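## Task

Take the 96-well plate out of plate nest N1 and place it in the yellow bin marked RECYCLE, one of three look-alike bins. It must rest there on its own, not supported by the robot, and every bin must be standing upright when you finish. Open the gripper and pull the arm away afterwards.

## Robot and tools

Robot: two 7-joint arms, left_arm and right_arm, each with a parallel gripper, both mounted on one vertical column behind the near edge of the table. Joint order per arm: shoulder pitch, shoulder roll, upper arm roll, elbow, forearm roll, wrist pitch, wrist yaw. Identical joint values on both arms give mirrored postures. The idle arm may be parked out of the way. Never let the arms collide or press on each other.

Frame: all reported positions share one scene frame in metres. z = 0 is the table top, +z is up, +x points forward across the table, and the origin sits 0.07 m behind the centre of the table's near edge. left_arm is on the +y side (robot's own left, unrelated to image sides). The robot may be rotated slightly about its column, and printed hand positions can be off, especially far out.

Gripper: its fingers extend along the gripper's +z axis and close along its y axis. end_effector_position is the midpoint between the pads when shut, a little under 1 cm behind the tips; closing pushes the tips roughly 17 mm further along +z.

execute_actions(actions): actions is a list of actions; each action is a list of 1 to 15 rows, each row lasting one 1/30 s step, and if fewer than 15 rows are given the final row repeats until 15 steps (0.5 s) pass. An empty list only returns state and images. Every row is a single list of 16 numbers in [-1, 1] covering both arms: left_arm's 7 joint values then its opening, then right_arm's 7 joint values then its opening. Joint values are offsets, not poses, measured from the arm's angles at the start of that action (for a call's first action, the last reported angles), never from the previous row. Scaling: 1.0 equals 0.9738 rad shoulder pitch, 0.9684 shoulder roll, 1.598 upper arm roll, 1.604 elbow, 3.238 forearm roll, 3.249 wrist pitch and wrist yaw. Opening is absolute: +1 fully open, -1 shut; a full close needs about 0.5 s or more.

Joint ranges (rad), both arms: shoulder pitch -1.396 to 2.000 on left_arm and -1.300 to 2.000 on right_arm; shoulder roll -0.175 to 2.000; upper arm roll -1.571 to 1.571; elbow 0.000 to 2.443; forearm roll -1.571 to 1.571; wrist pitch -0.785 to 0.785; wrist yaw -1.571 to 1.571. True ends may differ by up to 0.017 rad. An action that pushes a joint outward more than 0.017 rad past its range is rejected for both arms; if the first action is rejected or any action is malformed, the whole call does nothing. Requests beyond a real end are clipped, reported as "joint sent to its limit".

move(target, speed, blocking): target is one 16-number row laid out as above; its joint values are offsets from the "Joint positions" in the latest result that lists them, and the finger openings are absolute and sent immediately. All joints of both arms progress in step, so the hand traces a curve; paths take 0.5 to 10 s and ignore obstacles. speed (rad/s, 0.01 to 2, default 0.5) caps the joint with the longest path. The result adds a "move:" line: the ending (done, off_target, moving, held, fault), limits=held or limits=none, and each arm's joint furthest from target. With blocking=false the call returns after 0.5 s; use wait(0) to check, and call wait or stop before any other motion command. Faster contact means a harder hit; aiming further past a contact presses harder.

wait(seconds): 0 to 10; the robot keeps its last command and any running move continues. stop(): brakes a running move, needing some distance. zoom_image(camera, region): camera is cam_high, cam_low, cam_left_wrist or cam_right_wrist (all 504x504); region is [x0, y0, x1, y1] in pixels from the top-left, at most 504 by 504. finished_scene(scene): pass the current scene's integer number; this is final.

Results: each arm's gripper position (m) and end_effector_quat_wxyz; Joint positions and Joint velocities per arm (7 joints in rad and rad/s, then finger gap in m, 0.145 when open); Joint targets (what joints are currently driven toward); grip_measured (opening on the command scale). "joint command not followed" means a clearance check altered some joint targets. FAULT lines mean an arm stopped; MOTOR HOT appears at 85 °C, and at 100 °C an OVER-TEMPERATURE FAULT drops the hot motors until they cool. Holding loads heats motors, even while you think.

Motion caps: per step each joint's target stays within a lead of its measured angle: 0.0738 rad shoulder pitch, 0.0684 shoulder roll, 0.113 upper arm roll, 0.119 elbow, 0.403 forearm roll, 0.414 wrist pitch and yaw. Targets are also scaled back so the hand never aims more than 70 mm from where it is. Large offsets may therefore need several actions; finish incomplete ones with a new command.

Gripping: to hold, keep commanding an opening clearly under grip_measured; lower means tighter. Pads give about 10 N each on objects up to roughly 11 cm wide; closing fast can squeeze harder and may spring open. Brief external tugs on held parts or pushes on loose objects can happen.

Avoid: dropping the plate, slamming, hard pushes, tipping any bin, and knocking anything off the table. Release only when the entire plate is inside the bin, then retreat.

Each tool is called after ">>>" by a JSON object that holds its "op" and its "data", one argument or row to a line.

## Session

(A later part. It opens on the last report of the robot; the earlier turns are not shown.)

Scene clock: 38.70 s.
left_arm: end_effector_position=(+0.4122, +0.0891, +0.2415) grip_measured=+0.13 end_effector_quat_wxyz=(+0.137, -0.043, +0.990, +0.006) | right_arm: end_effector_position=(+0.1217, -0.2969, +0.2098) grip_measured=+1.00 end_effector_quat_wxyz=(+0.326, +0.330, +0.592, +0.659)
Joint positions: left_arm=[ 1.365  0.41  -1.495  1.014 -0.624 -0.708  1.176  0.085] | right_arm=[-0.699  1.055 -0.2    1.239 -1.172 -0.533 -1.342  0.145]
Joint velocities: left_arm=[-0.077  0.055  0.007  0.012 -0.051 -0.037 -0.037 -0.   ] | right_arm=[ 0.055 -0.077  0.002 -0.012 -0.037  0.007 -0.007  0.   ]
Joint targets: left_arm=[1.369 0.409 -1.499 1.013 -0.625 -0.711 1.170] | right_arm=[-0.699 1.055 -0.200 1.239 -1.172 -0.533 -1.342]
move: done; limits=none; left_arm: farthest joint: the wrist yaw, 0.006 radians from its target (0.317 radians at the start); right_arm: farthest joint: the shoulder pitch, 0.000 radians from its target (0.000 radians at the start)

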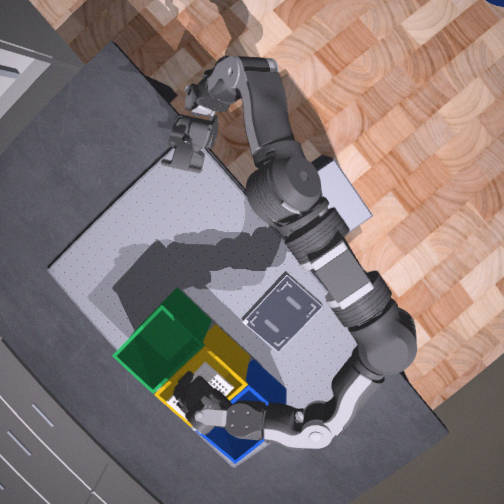

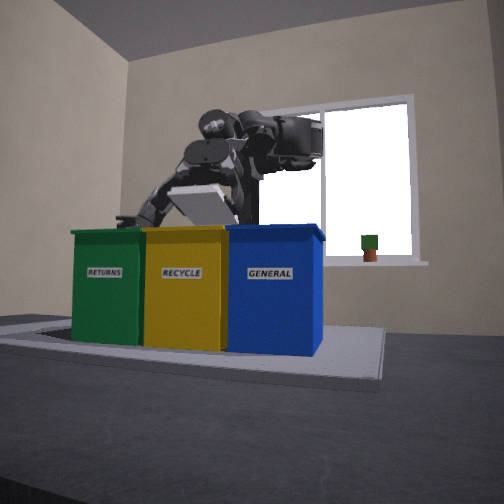

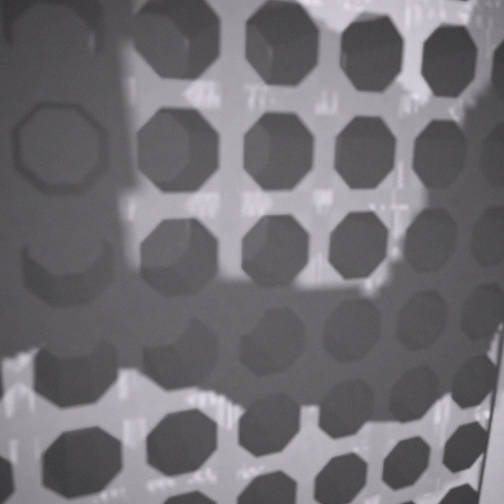

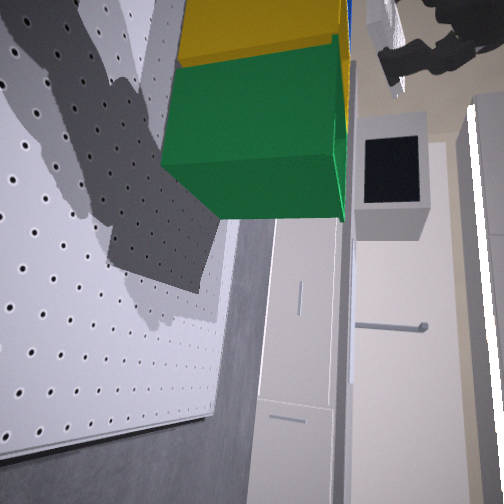

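>>> {"op": "move", "data": {
  "target": [-0.0429,0.0009,0,0.0004,-0.0106,0.0048,-0.0105,-0.3,0,0,0,0,0,0,0,1],
  "speed": 0.15
}}

>>> {"op": "zoom_image", "data": {
  "camera": "cam_high",
  "region": [145, 335, 255, 445]
}}

>>> {"op": "zoom_image", "data": {
  "camera": "cam_low",
  "region": [130, 140, 270, 250]
}}

>>> {"op": "zoom_image", "data": {
  "camera": "cam_right_wrist",
  "region": [320, 0, 504, 140]
}}

Scene clock: 43.33 s.
left_arm: end_effector_position=(+0.4076, +0.0891, +0.2262) grip_measured=+0.13 end_effector_quat_wxyz=(+0.131, -0.043, +0.990, +0.006) | right_arm: end_effector_position=(+0.1217, -0.2969, +0.2098) grip_measured=+1.00 end_effector_quat_wxyz=(+0.326, +0.330, +0.592, +0.659)
Joint positions: left_arm=[ 1.326  0.41  -1.495  1.014 -0.656 -0.696  1.148  0.085] | right_arm=[-0.699  1.055 -0.2    1.239 -1.172 -0.533 -1.342  0.145]
Joint velocities: left_arm=[ 0.011 -0.011 -0.002 -0.002  0.007  0.022 -0.081  0.   ] | right_arm=[-0.011  0.055  0.002 -0.012  0.037  0.022 -0.022  0.   ]
Joint targets: left_arm=[1.324 0.411 -1.495 1.015 -0.658 -0.693 1.142] | right_arm=[-0.699 1.055 -0.200 1.239 -1.172 -0.533 -1.342]
move: done; limits=none; left_arm: farthest joint: the wrist yaw, 0.006 radians from its target (0.034 radians at the start); right_arm: farthest joint: the shoulder pitch, 0.000 radians from its target (0.000 radians at the start)

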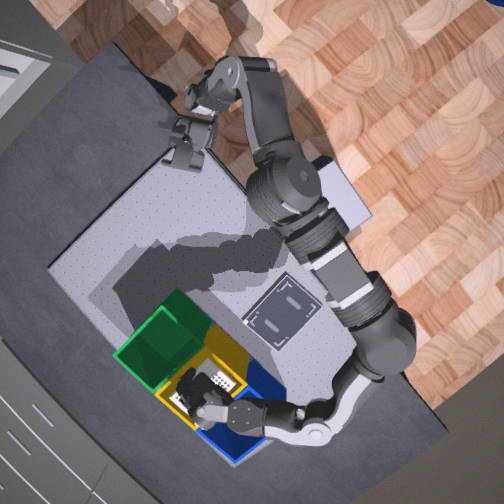

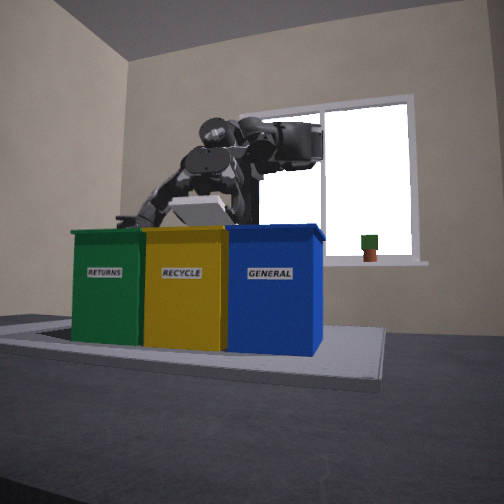

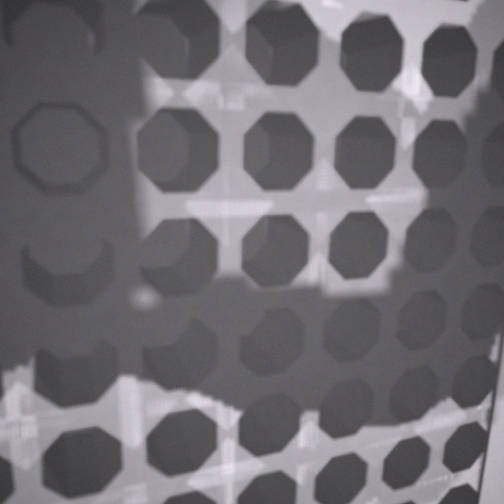

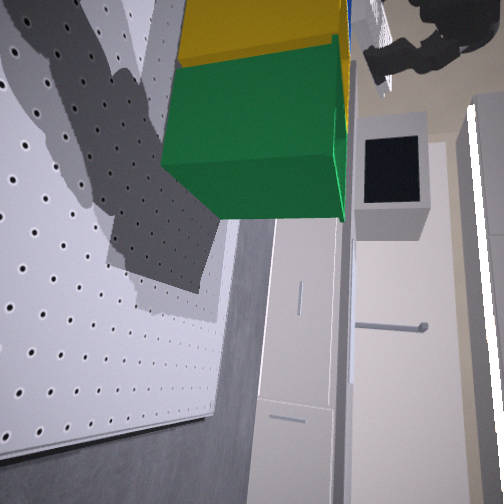

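Region (145, 335, 255, 445) of cam_high's 504x504 image, scaled by 4.582, with more detail than that image has.

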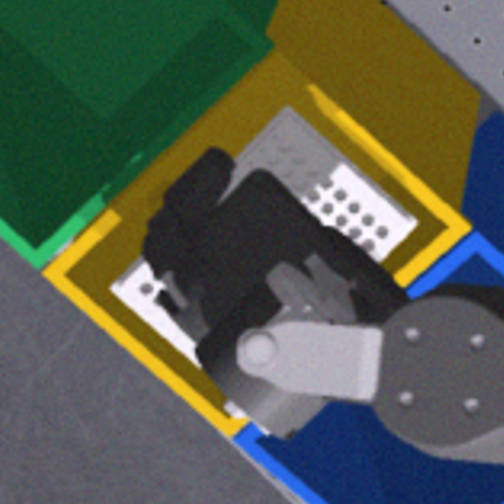

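Region (130, 140, 270, 250) of cam_low's 504x504 image, scaled by 3.600, with more detail than that image has; it fills the top 396 rows of this view, and the rest is white.

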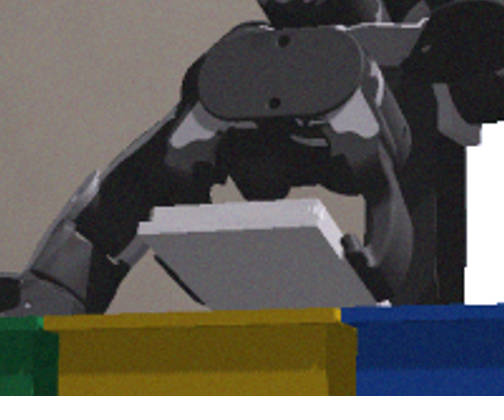

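Region (320, 0, 504, 140) of cam_right_wrist's 504x504 image, scaled by 2.739, with more detail than that image has; it fills the top 383 rows of this view, and the rest is white.

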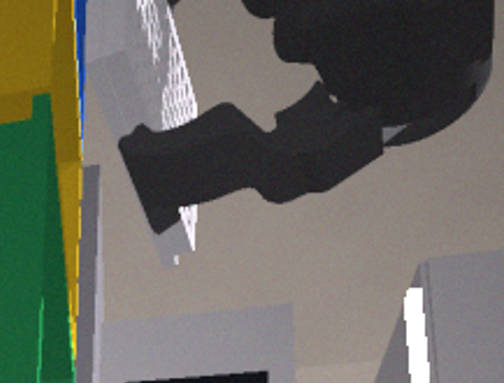

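>>> {"op": "zoom_image", "data": {
  "camera": "cam_high",
  "region": [160, 345, 215, 400]
}}

>>> {"op": "zoom_image", "data": {
  "camera": "cam_low",
  "region": [200, 170, 260, 235]
}}

Region (160, 345, 215, 400) of cam_high's 504x504 image, scaled by 9.164, with more detail than that image has.

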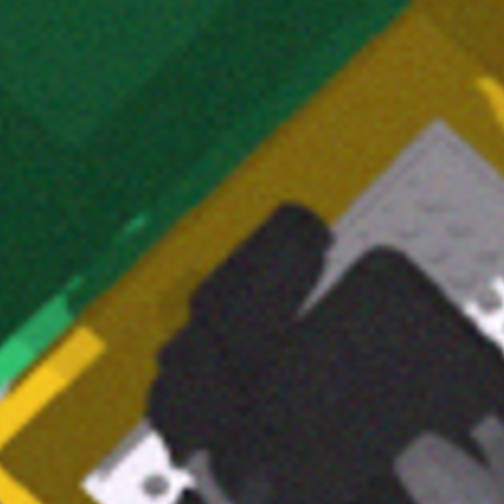

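Region (200, 170, 260, 235) of cam_low's 504x504 image, scaled by 7.754, with more detail than that image has; it fills the left 465 columns of this view, and the rest is white.

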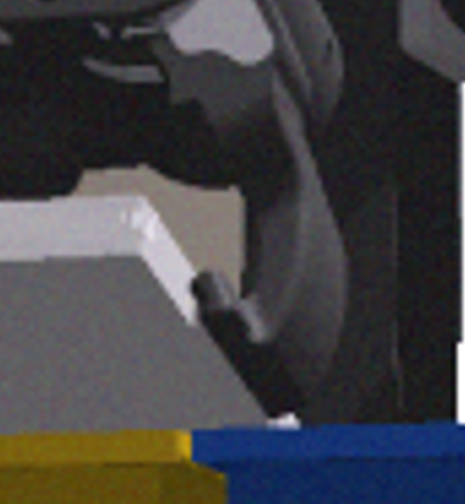

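>>> {"op": "move", "data": {
  "target": [-0.0637,-0.0506,-0.0019,-0.0658,-0.0293,-0.0042,-0.0326,-0.3,0,0,0,0,0,0,0,1],
  "speed": 0.2
}}

>>> {"op": "zoom_image", "data": {
  "camera": "cam_high",
  "region": [145, 335, 255, 445]
}}

>>> {"op": "zoom_image", "data": {
  "camera": "cam_low",
  "region": [130, 150, 270, 250]
}}

>>> {"op": "zoom_image", "data": {
  "camera": "cam_right_wrist",
  "region": [300, 0, 484, 140]
}}

Scene clock: 45.70 s.
left_arm: end_effector_position=(+0.4113, +0.0886, +0.1998) grip_measured=+0.13 end_effector_quat_wxyz=(+0.129, -0.045, +0.991, +0.004) | right_arm: end_effector_position=(+0.1217, -0.2969, +0.2098) grip_measured=+1.00 end_effector_quat_wxyz=(+0.326, +0.330, +0.592, +0.659)
Joint positions: left_arm=[ 1.266  0.362 -1.495  0.909 -0.749 -0.707  1.048  0.085] | right_arm=[-0.699  1.055 -0.2    1.239 -1.172 -0.533 -1.342  0.145]
Joint velocities: left_arm=[ 0.033 -0.011  0.002 -0.007 -0.081 -0.037 -0.037 -0.   ] | right_arm=[-0.011 -0.011 -0.002 -0.007  0.007  0.037  0.081  0.   ]
Joint targets: left_arm=[1.263 0.362 -1.498 0.908 -0.751 -0.709 1.042] | right_arm=[-0.699 1.055 -0.200 1.239 -1.172 -0.533 -1.342]
move: done; limits=none; left_arm: farthest joint: the wrist yaw, 0.006 radians from its target (0.106 radians at the start); right_arm: farthest joint: the shoulder pitch, 0.000 radians from its target (0.000 radians at the start)

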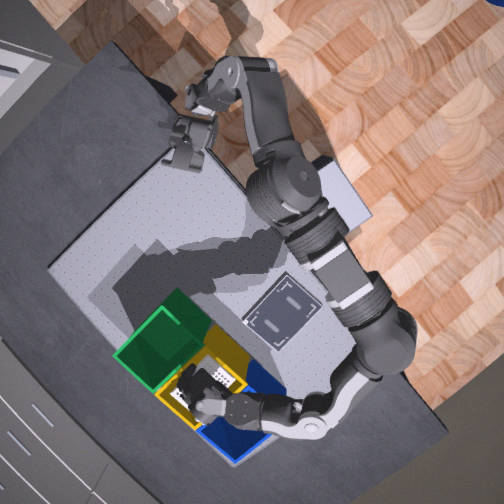

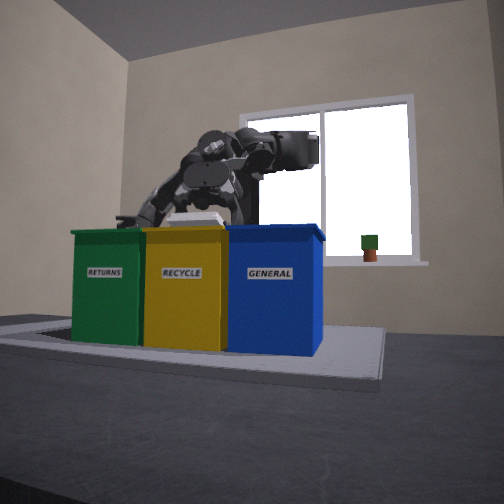

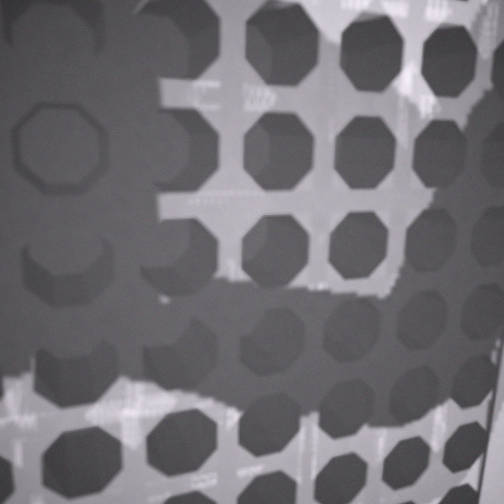

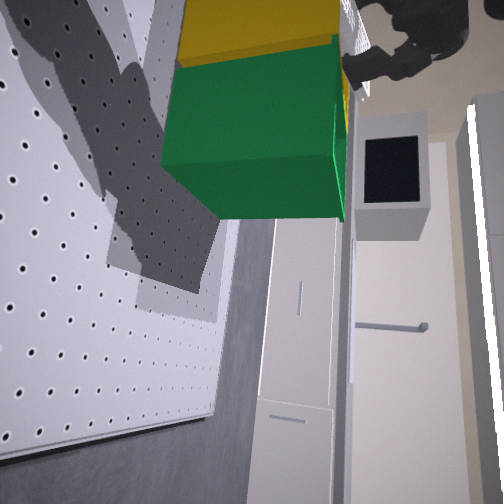

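Region (145, 335, 255, 445) of cam_high's 504x504 image, scaled by 4.582, with more detail than that image has.

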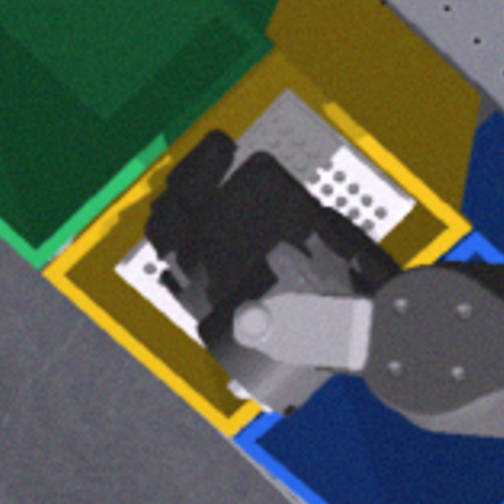

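Region (130, 150, 270, 250) of cam_low's 504x504 image, scaled by 3.600, with more detail than that image has; it fills the top 360 rows of this view, and the rest is white.

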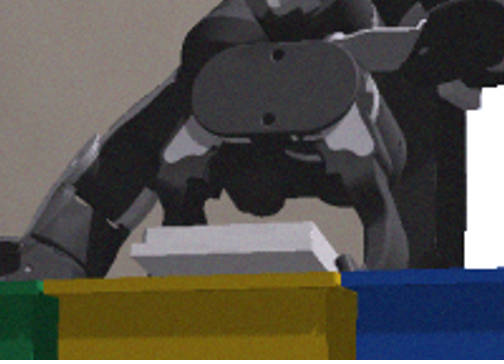

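Region (300, 0, 484, 140) of cam_right_wrist's 504x504 image, scaled by 2.739, with more detail than that image has; it fills the top 383 rows of this view, and the rest is white.

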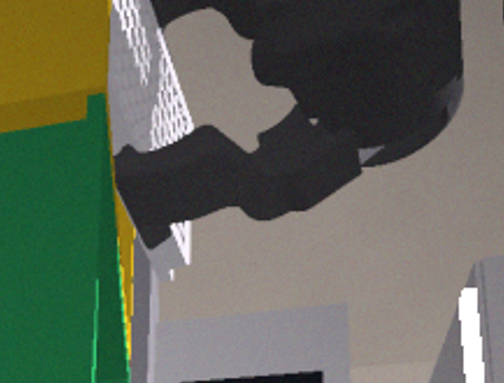

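>>> {"op": "zoom_image", "data": {
  "camera": "cam_high",
  "region": [160, 345, 215, 400]
}}

>>> {"op": "zoom_image", "data": {
  "camera": "cam_high",
  "region": [200, 355, 255, 410]
}}

Region (160, 345, 215, 400) of cam_high's 504x504 image, scaled by 9.164, with more detail than that image has.

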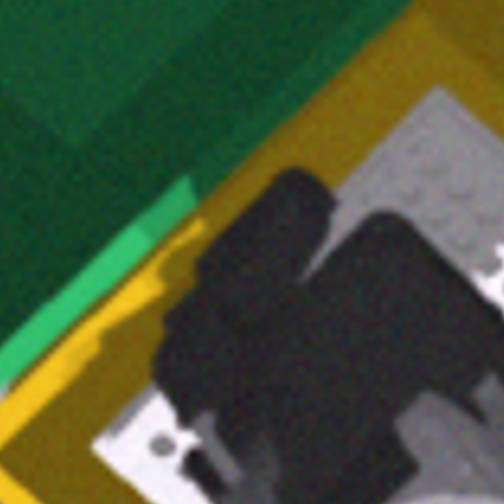

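Region (200, 355, 255, 410) of cam_high's 504x504 image, scaled by 9.164, with more detail than that image has.

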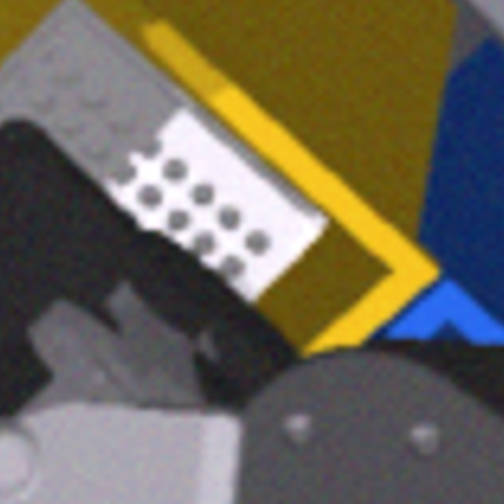

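>>> {"op": "move", "data": {
  "target": [-0.0218,-0.0204,-0.0006,-0.034,-0.0128,-0.005,-0.0164,-0.3,0,0,0,0,0,0,0,1],
  "speed": 0.15
}}

>>> {"op": "zoom_image", "data": {
  "camera": "cam_high",
  "region": [160, 340, 255, 435]
}}

>>> {"op": "zoom_image", "data": {
  "camera": "cam_low",
  "region": [130, 150, 270, 250]
}}

Scene clock: 47.77 s.
left_arm: end_effector_position=(+0.4150, +0.0912, +0.1922) grip_measured=+0.13 end_effector_quat_wxyz=(+0.129, -0.047, +0.990, +0.004) | right_arm: end_effector_position=(+0.1217, -0.2969, +0.2098) grip_measured=+1.00 end_effector_quat_wxyz=(+0.326, +0.330, +0.592, +0.659)
Joint positions: left_arm=[ 1.251  0.344 -1.495  0.856 -0.787 -0.72   1.002  0.085] | right_arm=[-0.699  1.055 -0.2    1.239 -1.172 -0.533 -1.342  0.145]
Joint velocities: left_arm=[-0.077 -0.033  0.007  0.007 -0.022  0.022 -0.022  0.   ] | right_arm=[ 0.011  0.055 -0.012 -0.002 -0.022  0.081  0.007 -0.   ]
Joint targets: left_arm=[1.244 0.343 -1.496 0.855 -0.790 -0.723 0.995] | right_arm=[-0.699 1.055 -0.200 1.239 -1.172 -0.533 -1.342]
move: done; limits=none; left_arm: farthest joint: the wrist yaw, 0.007 radians from its target (0.053 radians at the start); right_arm: farthest joint: the shoulder pitch, 0.000 radians from its target (0.000 radians at the start)

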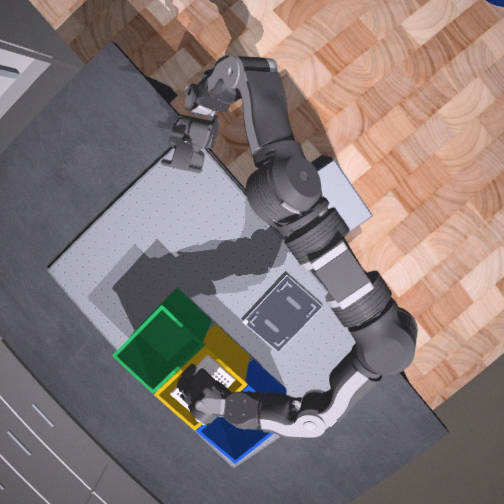

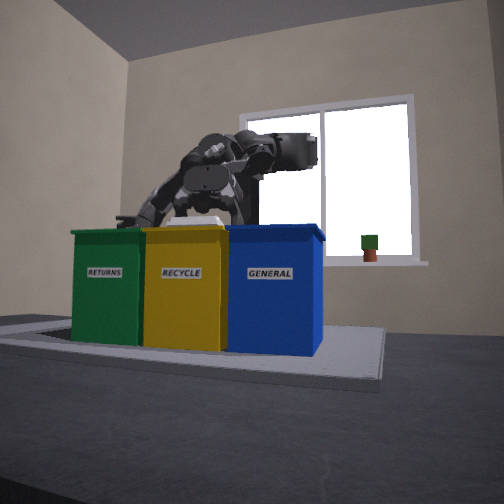

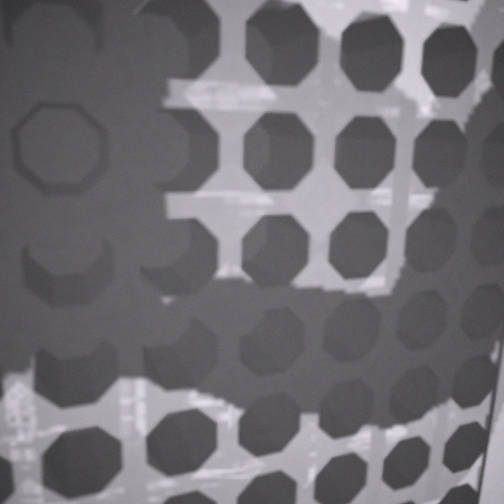

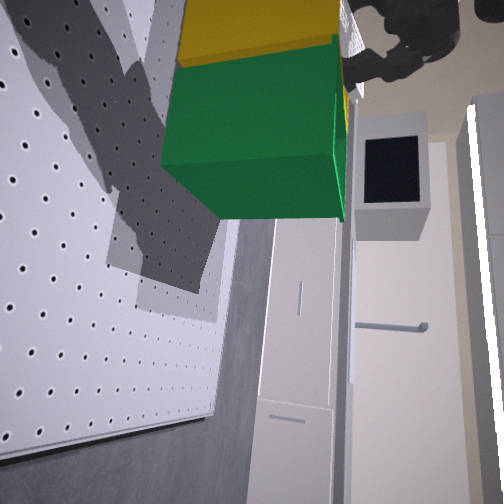

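Region (160, 340, 255, 435) of cam_high's 504x504 image, scaled by 5.305, with more detail than that image has.

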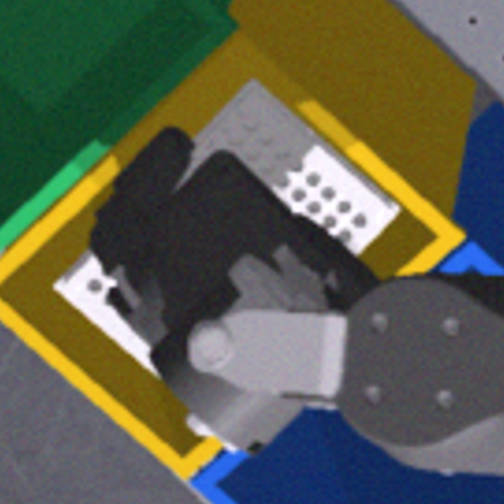

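Region (130, 150, 270, 250) of cam_low's 504x504 image, scaled by 3.600, with more detail than that image has; it fills the top 360 rows of this view, and the rest is white.

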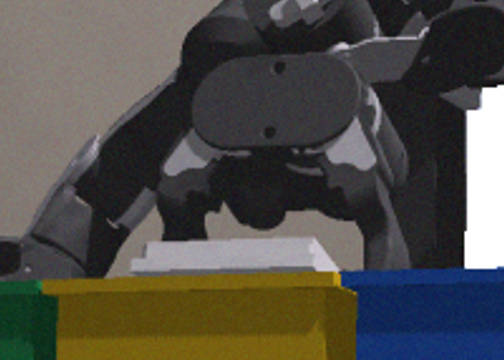

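>>> {"op": "zoom_image", "data": {
  "camera": "cam_low",
  "region": [130, 210, 250, 290]
}}

>>> {"op": "zoom_image", "data": {
  "camera": "cam_high",
  "region": [160, 345, 215, 400]
}}

>>> {"op": "zoom_image", "data": {
  "camera": "cam_high",
  "region": [200, 355, 255, 410]
}}

>>> {"op": "zoom_image", "data": {
  "camera": "cam_right_wrist",
  "region": [300, 0, 424, 120]
}}

Region (130, 210, 250, 290) of cam_low's 504x504 image, scaled by 4.200, with more detail than that image has.

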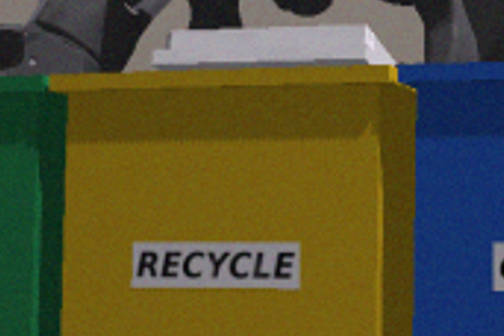

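Region (160, 345, 215, 400) of cam_high's 504x504 image, scaled by 9.164, with more detail than that image has.

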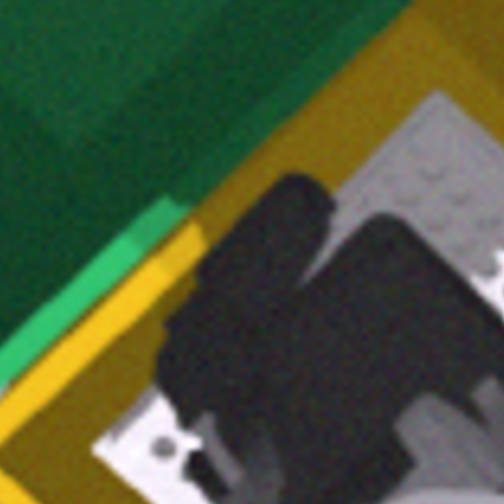

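Region (200, 355, 255, 410) of cam_high's 504x504 image, scaled by 9.164, with more detail than that image has.

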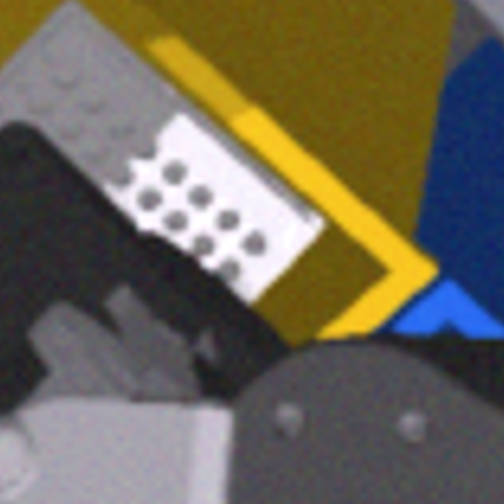

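Region (300, 0, 424, 120) of cam_right_wrist's 504x504 image, scaled by 4.065, with more detail than that image has; it fills the top 488 rows of this view, and the rest is white.

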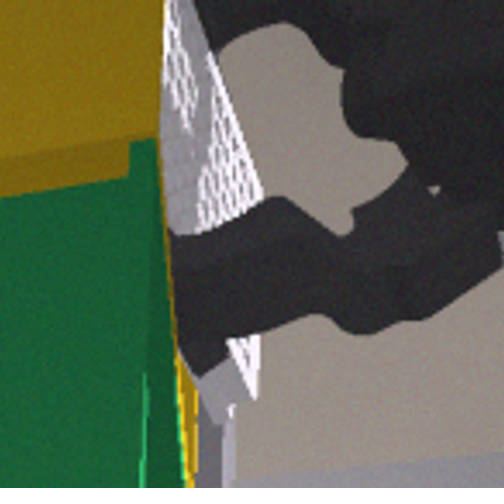

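>>> {"op": "zoom_image", "data": {
  "camera": "cam_low",
  "region": [205, 185, 255, 235]
}}

>>> {"op": "zoom_image", "data": {
  "camera": "cam_low",
  "region": [150, 185, 200, 235]
}}

Region (205, 185, 255, 235) of cam_low's 504x504 image, scaled by 10.080, with more detail than that image has.

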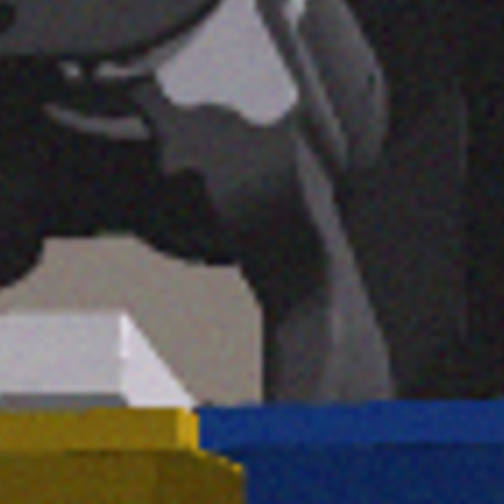

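Region (150, 185, 200, 235) of cam_low's 504x504 image, scaled by 10.080, with more detail than that image has.

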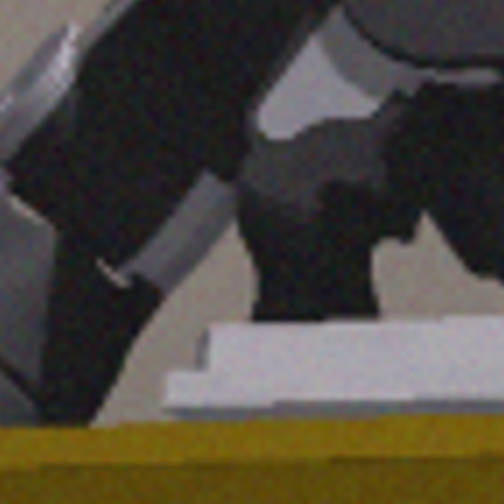

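>>> {"op": "move", "data": {
  "target": [-0.0197,-0.0125,0,-0.014,-0.0071,-0.0015,-0.0087,-0.3,0,0,0,0,0,0,0,1],
  "speed": 0.06
}}

>>> {"op": "zoom_image", "data": {
  "camera": "cam_high",
  "region": [145, 335, 255, 445]
}}

>>> {"op": "zoom_image", "data": {
  "camera": "cam_low",
  "region": [130, 150, 270, 250]
}}

Scene clock: 50.73 s.
left_arm: end_effector_position=(+0.4176, +0.0898, +0.1914) grip_measured=+0.13 end_effector_quat_wxyz=(+0.133, -0.045, +0.990, +0.001) | right_arm: end_effector_position=(+0.1217, -0.2969, +0.2098) grip_measured=+1.00 end_effector_quat_wxyz=(+0.326, +0.330, +0.592, +0.659)
Joint positions: left_arm=[ 1.249  0.334 -1.492  0.837 -0.806 -0.724  0.98   0.085] | right_arm=[-0.699  1.055 -0.2    1.239 -1.172 -0.533 -1.342  0.145]
Joint velocities: left_arm=[-0.077  0.055 -0.017  0.002  0.007 -0.007 -0.051  0.   ] | right_arm=[-0.011  0.055 -0.007 -0.007 -0.095  0.051 -0.037 -0.   ]
Joint targets: left_arm=[1.232 0.332 -1.495 0.834 -0.810 -0.725 0.974] | right_arm=[-0.699 1.055 -0.200 1.239 -1.172 -0.533 -1.342]
move: off_target (left_arm); limits=none; left_arm: farthest joint: the shoulder pitch, 0.017 radians from its target (0.019 radians at the start); right_arm: farthest joint: the shoulder pitch, 0.000 radians from its target (0.000 radians at the start)

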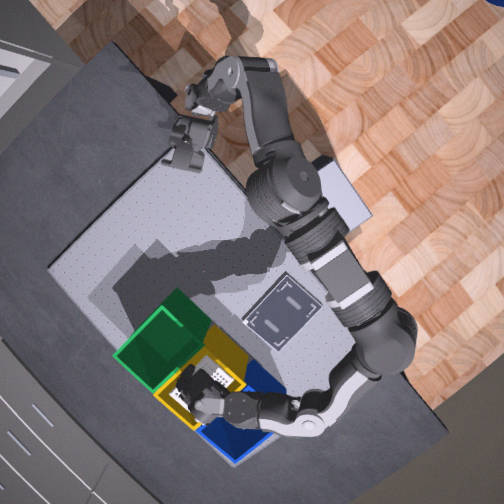

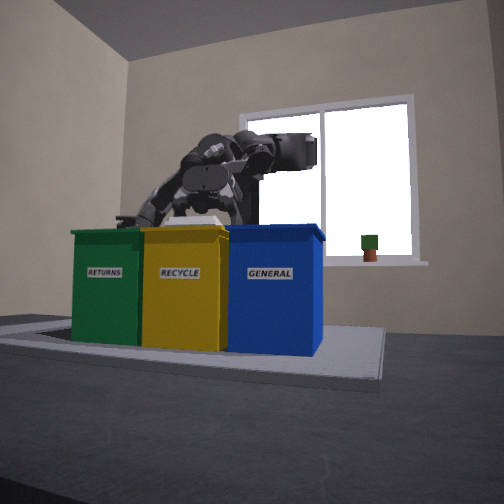

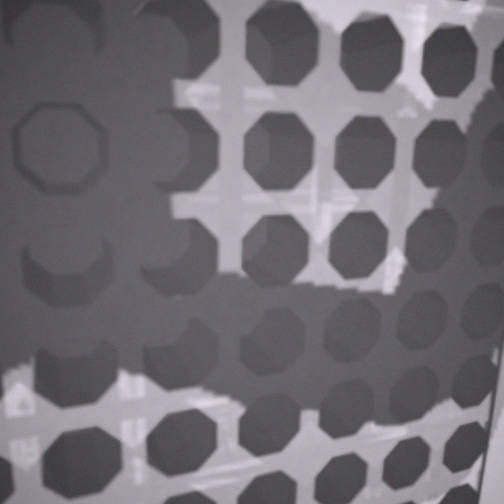

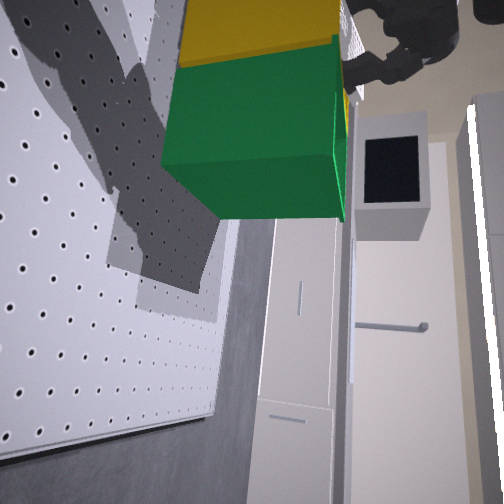

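Region (145, 335, 255, 445) of cam_high's 504x504 image, scaled by 4.582, with more detail than that image has.

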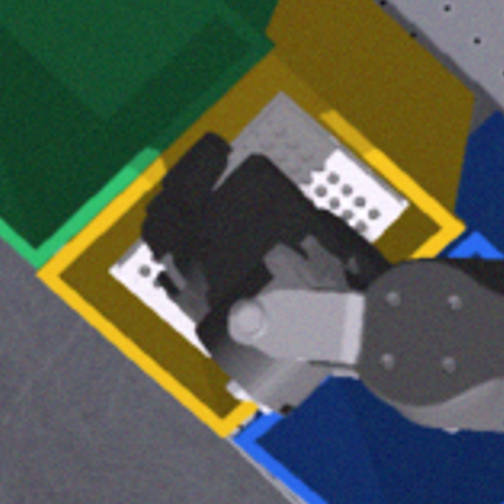

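Region (130, 150, 270, 250) of cam_low's 504x504 image, scaled by 3.600, with more detail than that image has; it fills the top 360 rows of this view, and the rest is white.

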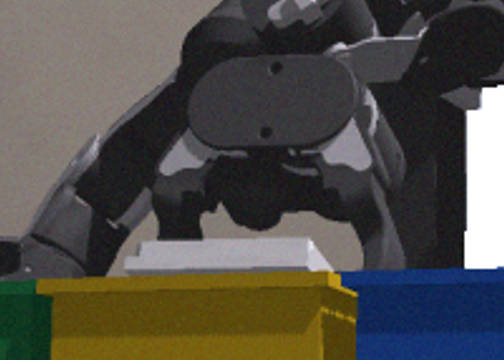

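>>> {"op": "execute_actions", "data": {
  "actions": []
}}

Scene clock: 51.43 s.
left_arm: end_effector_position=(+0.4176, +0.0898, +0.1914) grip_measured=+0.13 end_effector_quat_wxyz=(+0.133, -0.045, +0.990, +0.001) | right_arm: end_effector_position=(+0.1217, -0.2969, +0.2098) grip_measured=+1.00 end_effector_quat_wxyz=(+0.326, +0.330, +0.592, +0.659)
Joint positions: left_arm=[ 1.249  0.334 -1.492  0.837 -0.806 -0.724  0.98   0.085] | right_arm=[-0.699  1.055 -0.2    1.239 -1.172 -0.533 -1.342  0.145]
Joint velocities: left_arm=[ 0.077 -0.033 -0.012 -0.012 -0.051 -0.051 -0.051 -0.   ] | right_arm=[-0.011 -0.033 -0.007  0.007 -0.037  0.007 -0.007 -0.   ]
Joint targets: left_arm=[1.232 0.332 -1.495 0.834 -0.810 -0.725 0.974] | right_arm=[-0.699 1.055 -0.200 1.239 -1.172 -0.533 -1.342]

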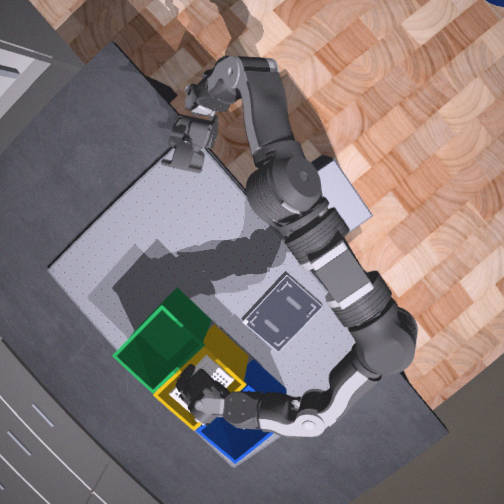

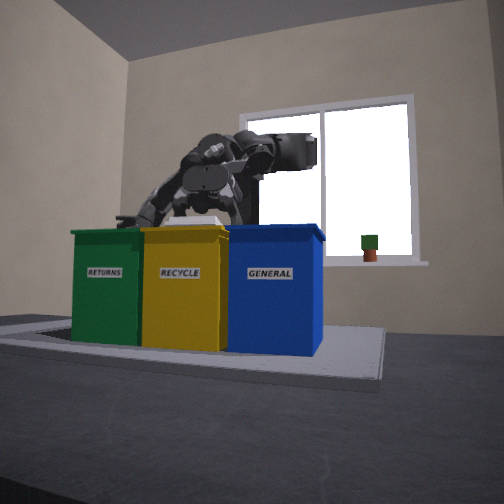

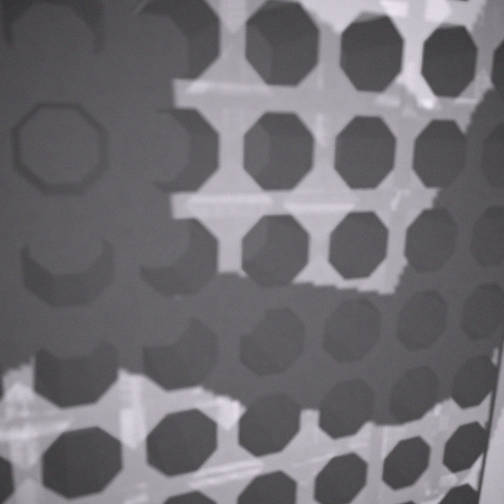

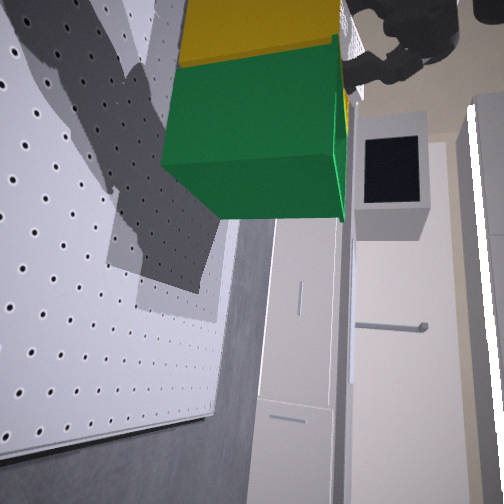

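>>> {"op": "zoom_image", "data": {
  "camera": "cam_low",
  "region": [130, 170, 270, 250]
}}

>>> {"op": "zoom_image", "data": {
  "camera": "cam_high",
  "region": [145, 335, 255, 445]
}}

Region (130, 170, 270, 250) of cam_low's 504x504 image, scaled by 3.600, with more detail than that image has; it fills the top 288 rows of this view, and the rest is white.

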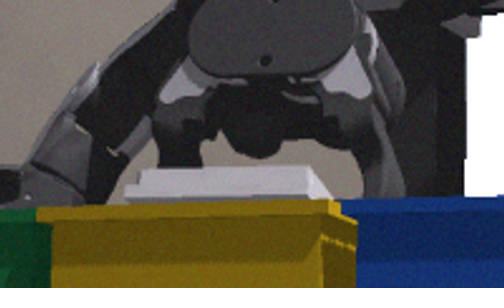

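Region (145, 335, 255, 445) of cam_high's 504x504 image, scaled by 4.582, with more detail than that image has.

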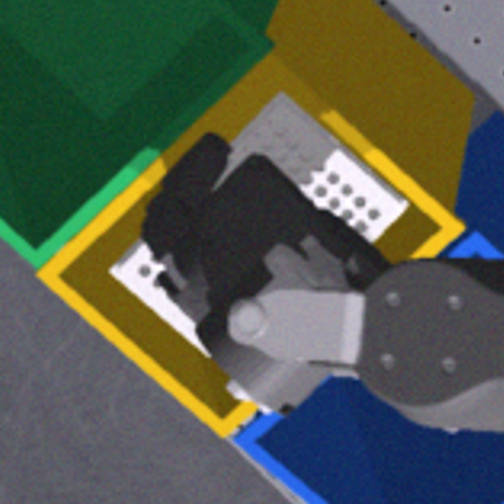

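>>> {"op": "zoom_image", "data": {
  "camera": "cam_high",
  "region": [160, 345, 215, 400]
}}

>>> {"op": "zoom_image", "data": {
  "camera": "cam_high",
  "region": [200, 365, 255, 420]
}}

>>> {"op": "zoom_image", "data": {
  "camera": "cam_right_wrist",
  "region": [300, 0, 484, 140]
}}

Region (160, 345, 215, 400) of cam_high's 504x504 image, scaled by 9.164, with more detail than that image has.

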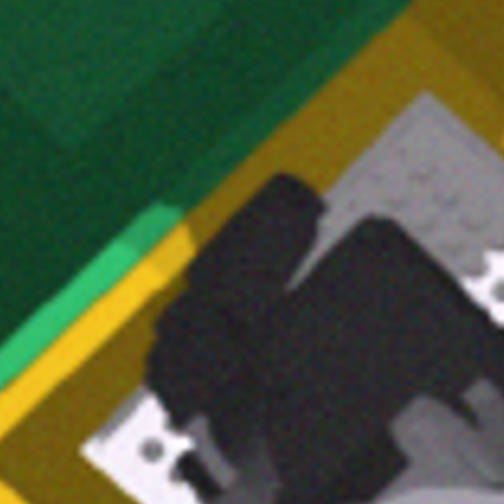

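Region (200, 365, 255, 420) of cam_high's 504x504 image, scaled by 9.164, with more detail than that image has.

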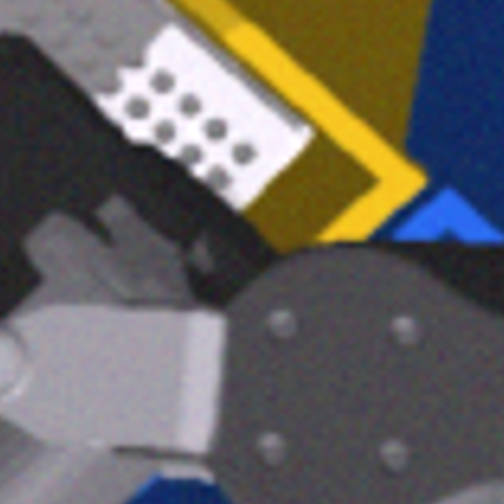

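Region (300, 0, 484, 140) of cam_right_wrist's 504x504 image, scaled by 2.739, with more detail than that image has; it fills the top 383 rows of this view, and the rest is white.

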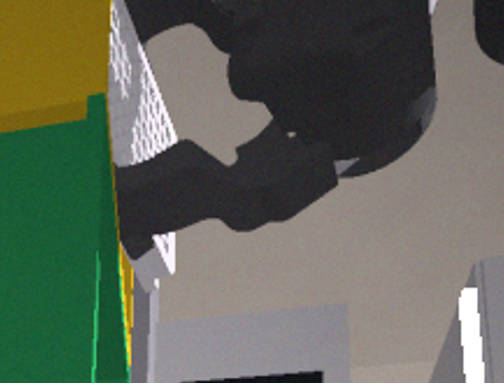

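>>> {"op": "move", "data": {
  "target": [0.0100,0.0202,-0.0019,0.0319,0.0123,0.0038,0.0144,-0.3,0,0,0,0,0,0,0,1],
  "speed": 0.15
}}

Scene clock: 54.33 s.
left_arm: end_effector_position=(+0.4121, +0.0875, +0.1954) grip_measured=+0.13 end_effector_quat_wxyz=(+0.128, -0.044, +0.991, +0.000) | right_arm: end_effector_position=(+0.1217, -0.2969, +0.2098) grip_measured=+1.00 end_effector_quat_wxyz=(+0.326, +0.330, +0.592, +0.659)
Joint positions: left_arm=[ 1.255  0.353 -1.492  0.887 -0.768 -0.715  1.021  0.085] | right_arm=[-0.699  1.055 -0.2    1.239 -1.172 -0.533 -1.342  0.145]
Joint velocities: left_arm=[ 0.011 -0.033 -0.002 -0.017 -0.007  0.007  0.037 -0.   ] | right_arm=[ 0.033  0.077  0.002  0.007 -0.037 -0.037 -0.095  0.   ]
Joint targets: left_arm=[1.259 0.354 -1.495 0.888 -0.766 -0.712 1.027] | right_arm=[-0.699 1.055 -0.200 1.239 -1.172 -0.533 -1.342]
move: done; limits=none; left_arm: farthest joint: the wrist yaw, 0.006 radians from its target (0.047 radians at the start); right_arm: farthest joint: the shoulder pitch, 0.000 radians from its target (0.000 radians at the start)

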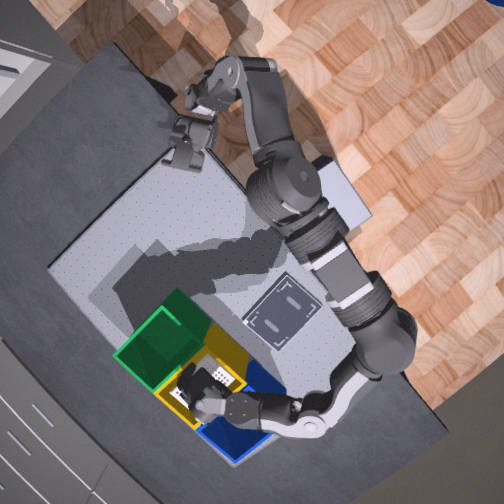

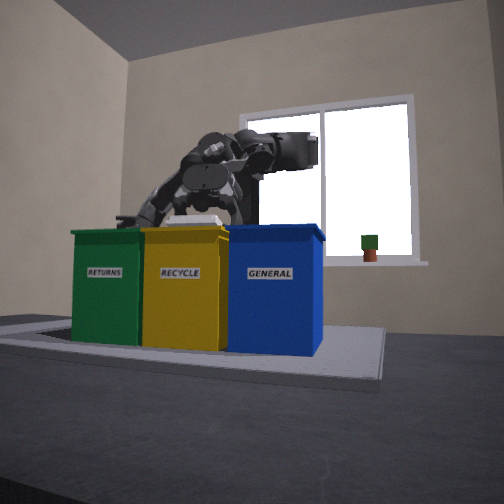

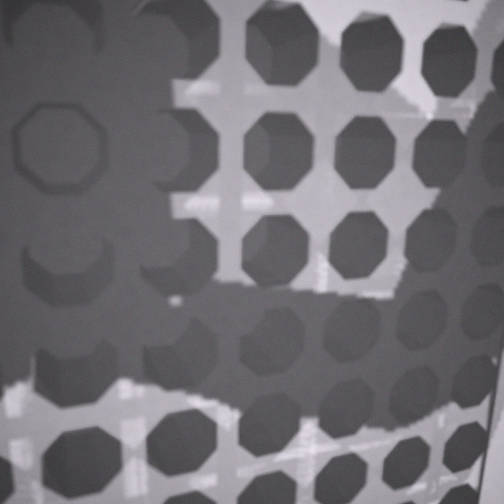

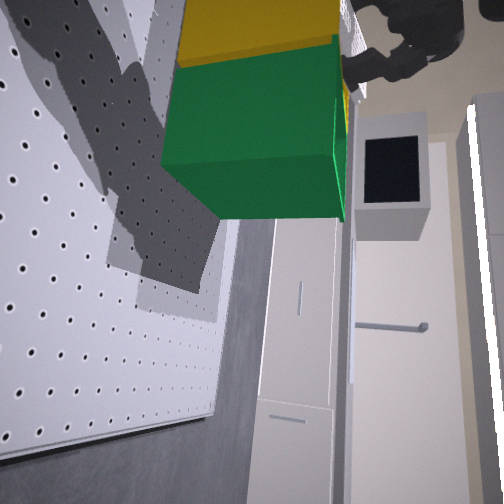

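>>> {"op": "zoom_image", "data": {
  "camera": "cam_low",
  "region": [200, 190, 256, 246]
}}

>>> {"op": "zoom_image", "data": {
  "camera": "cam_low",
  "region": [135, 190, 191, 246]
}}

>>> {"op": "zoom_image", "data": {
  "camera": "cam_high",
  "region": [145, 335, 255, 445]
}}

Region (200, 190, 256, 246) of cam_low's 504x504 image, scaled by 9.000, with more detail than that image has.

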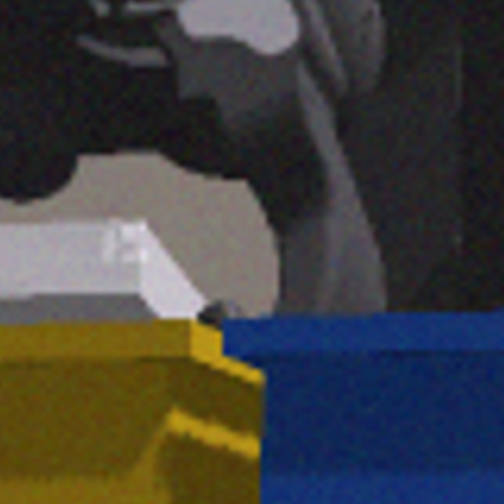

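Region (135, 190, 191, 246) of cam_low's 504x504 image, scaled by 9.000, with more detail than that image has.

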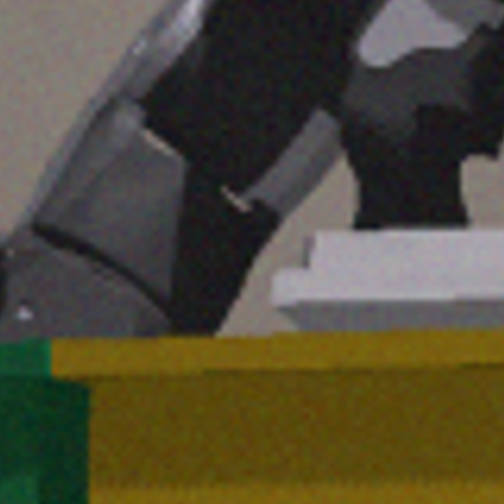

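Region (145, 335, 255, 445) of cam_high's 504x504 image, scaled by 4.582, with more detail than that image has.

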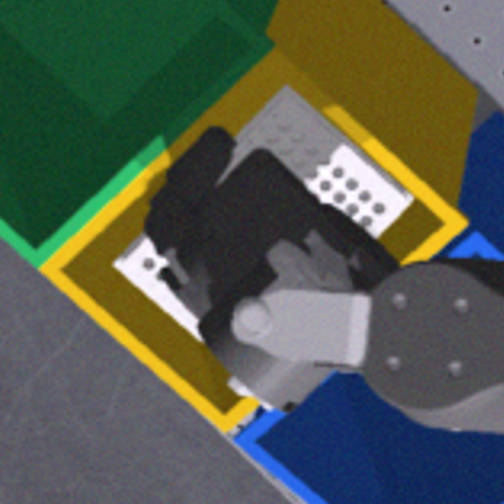

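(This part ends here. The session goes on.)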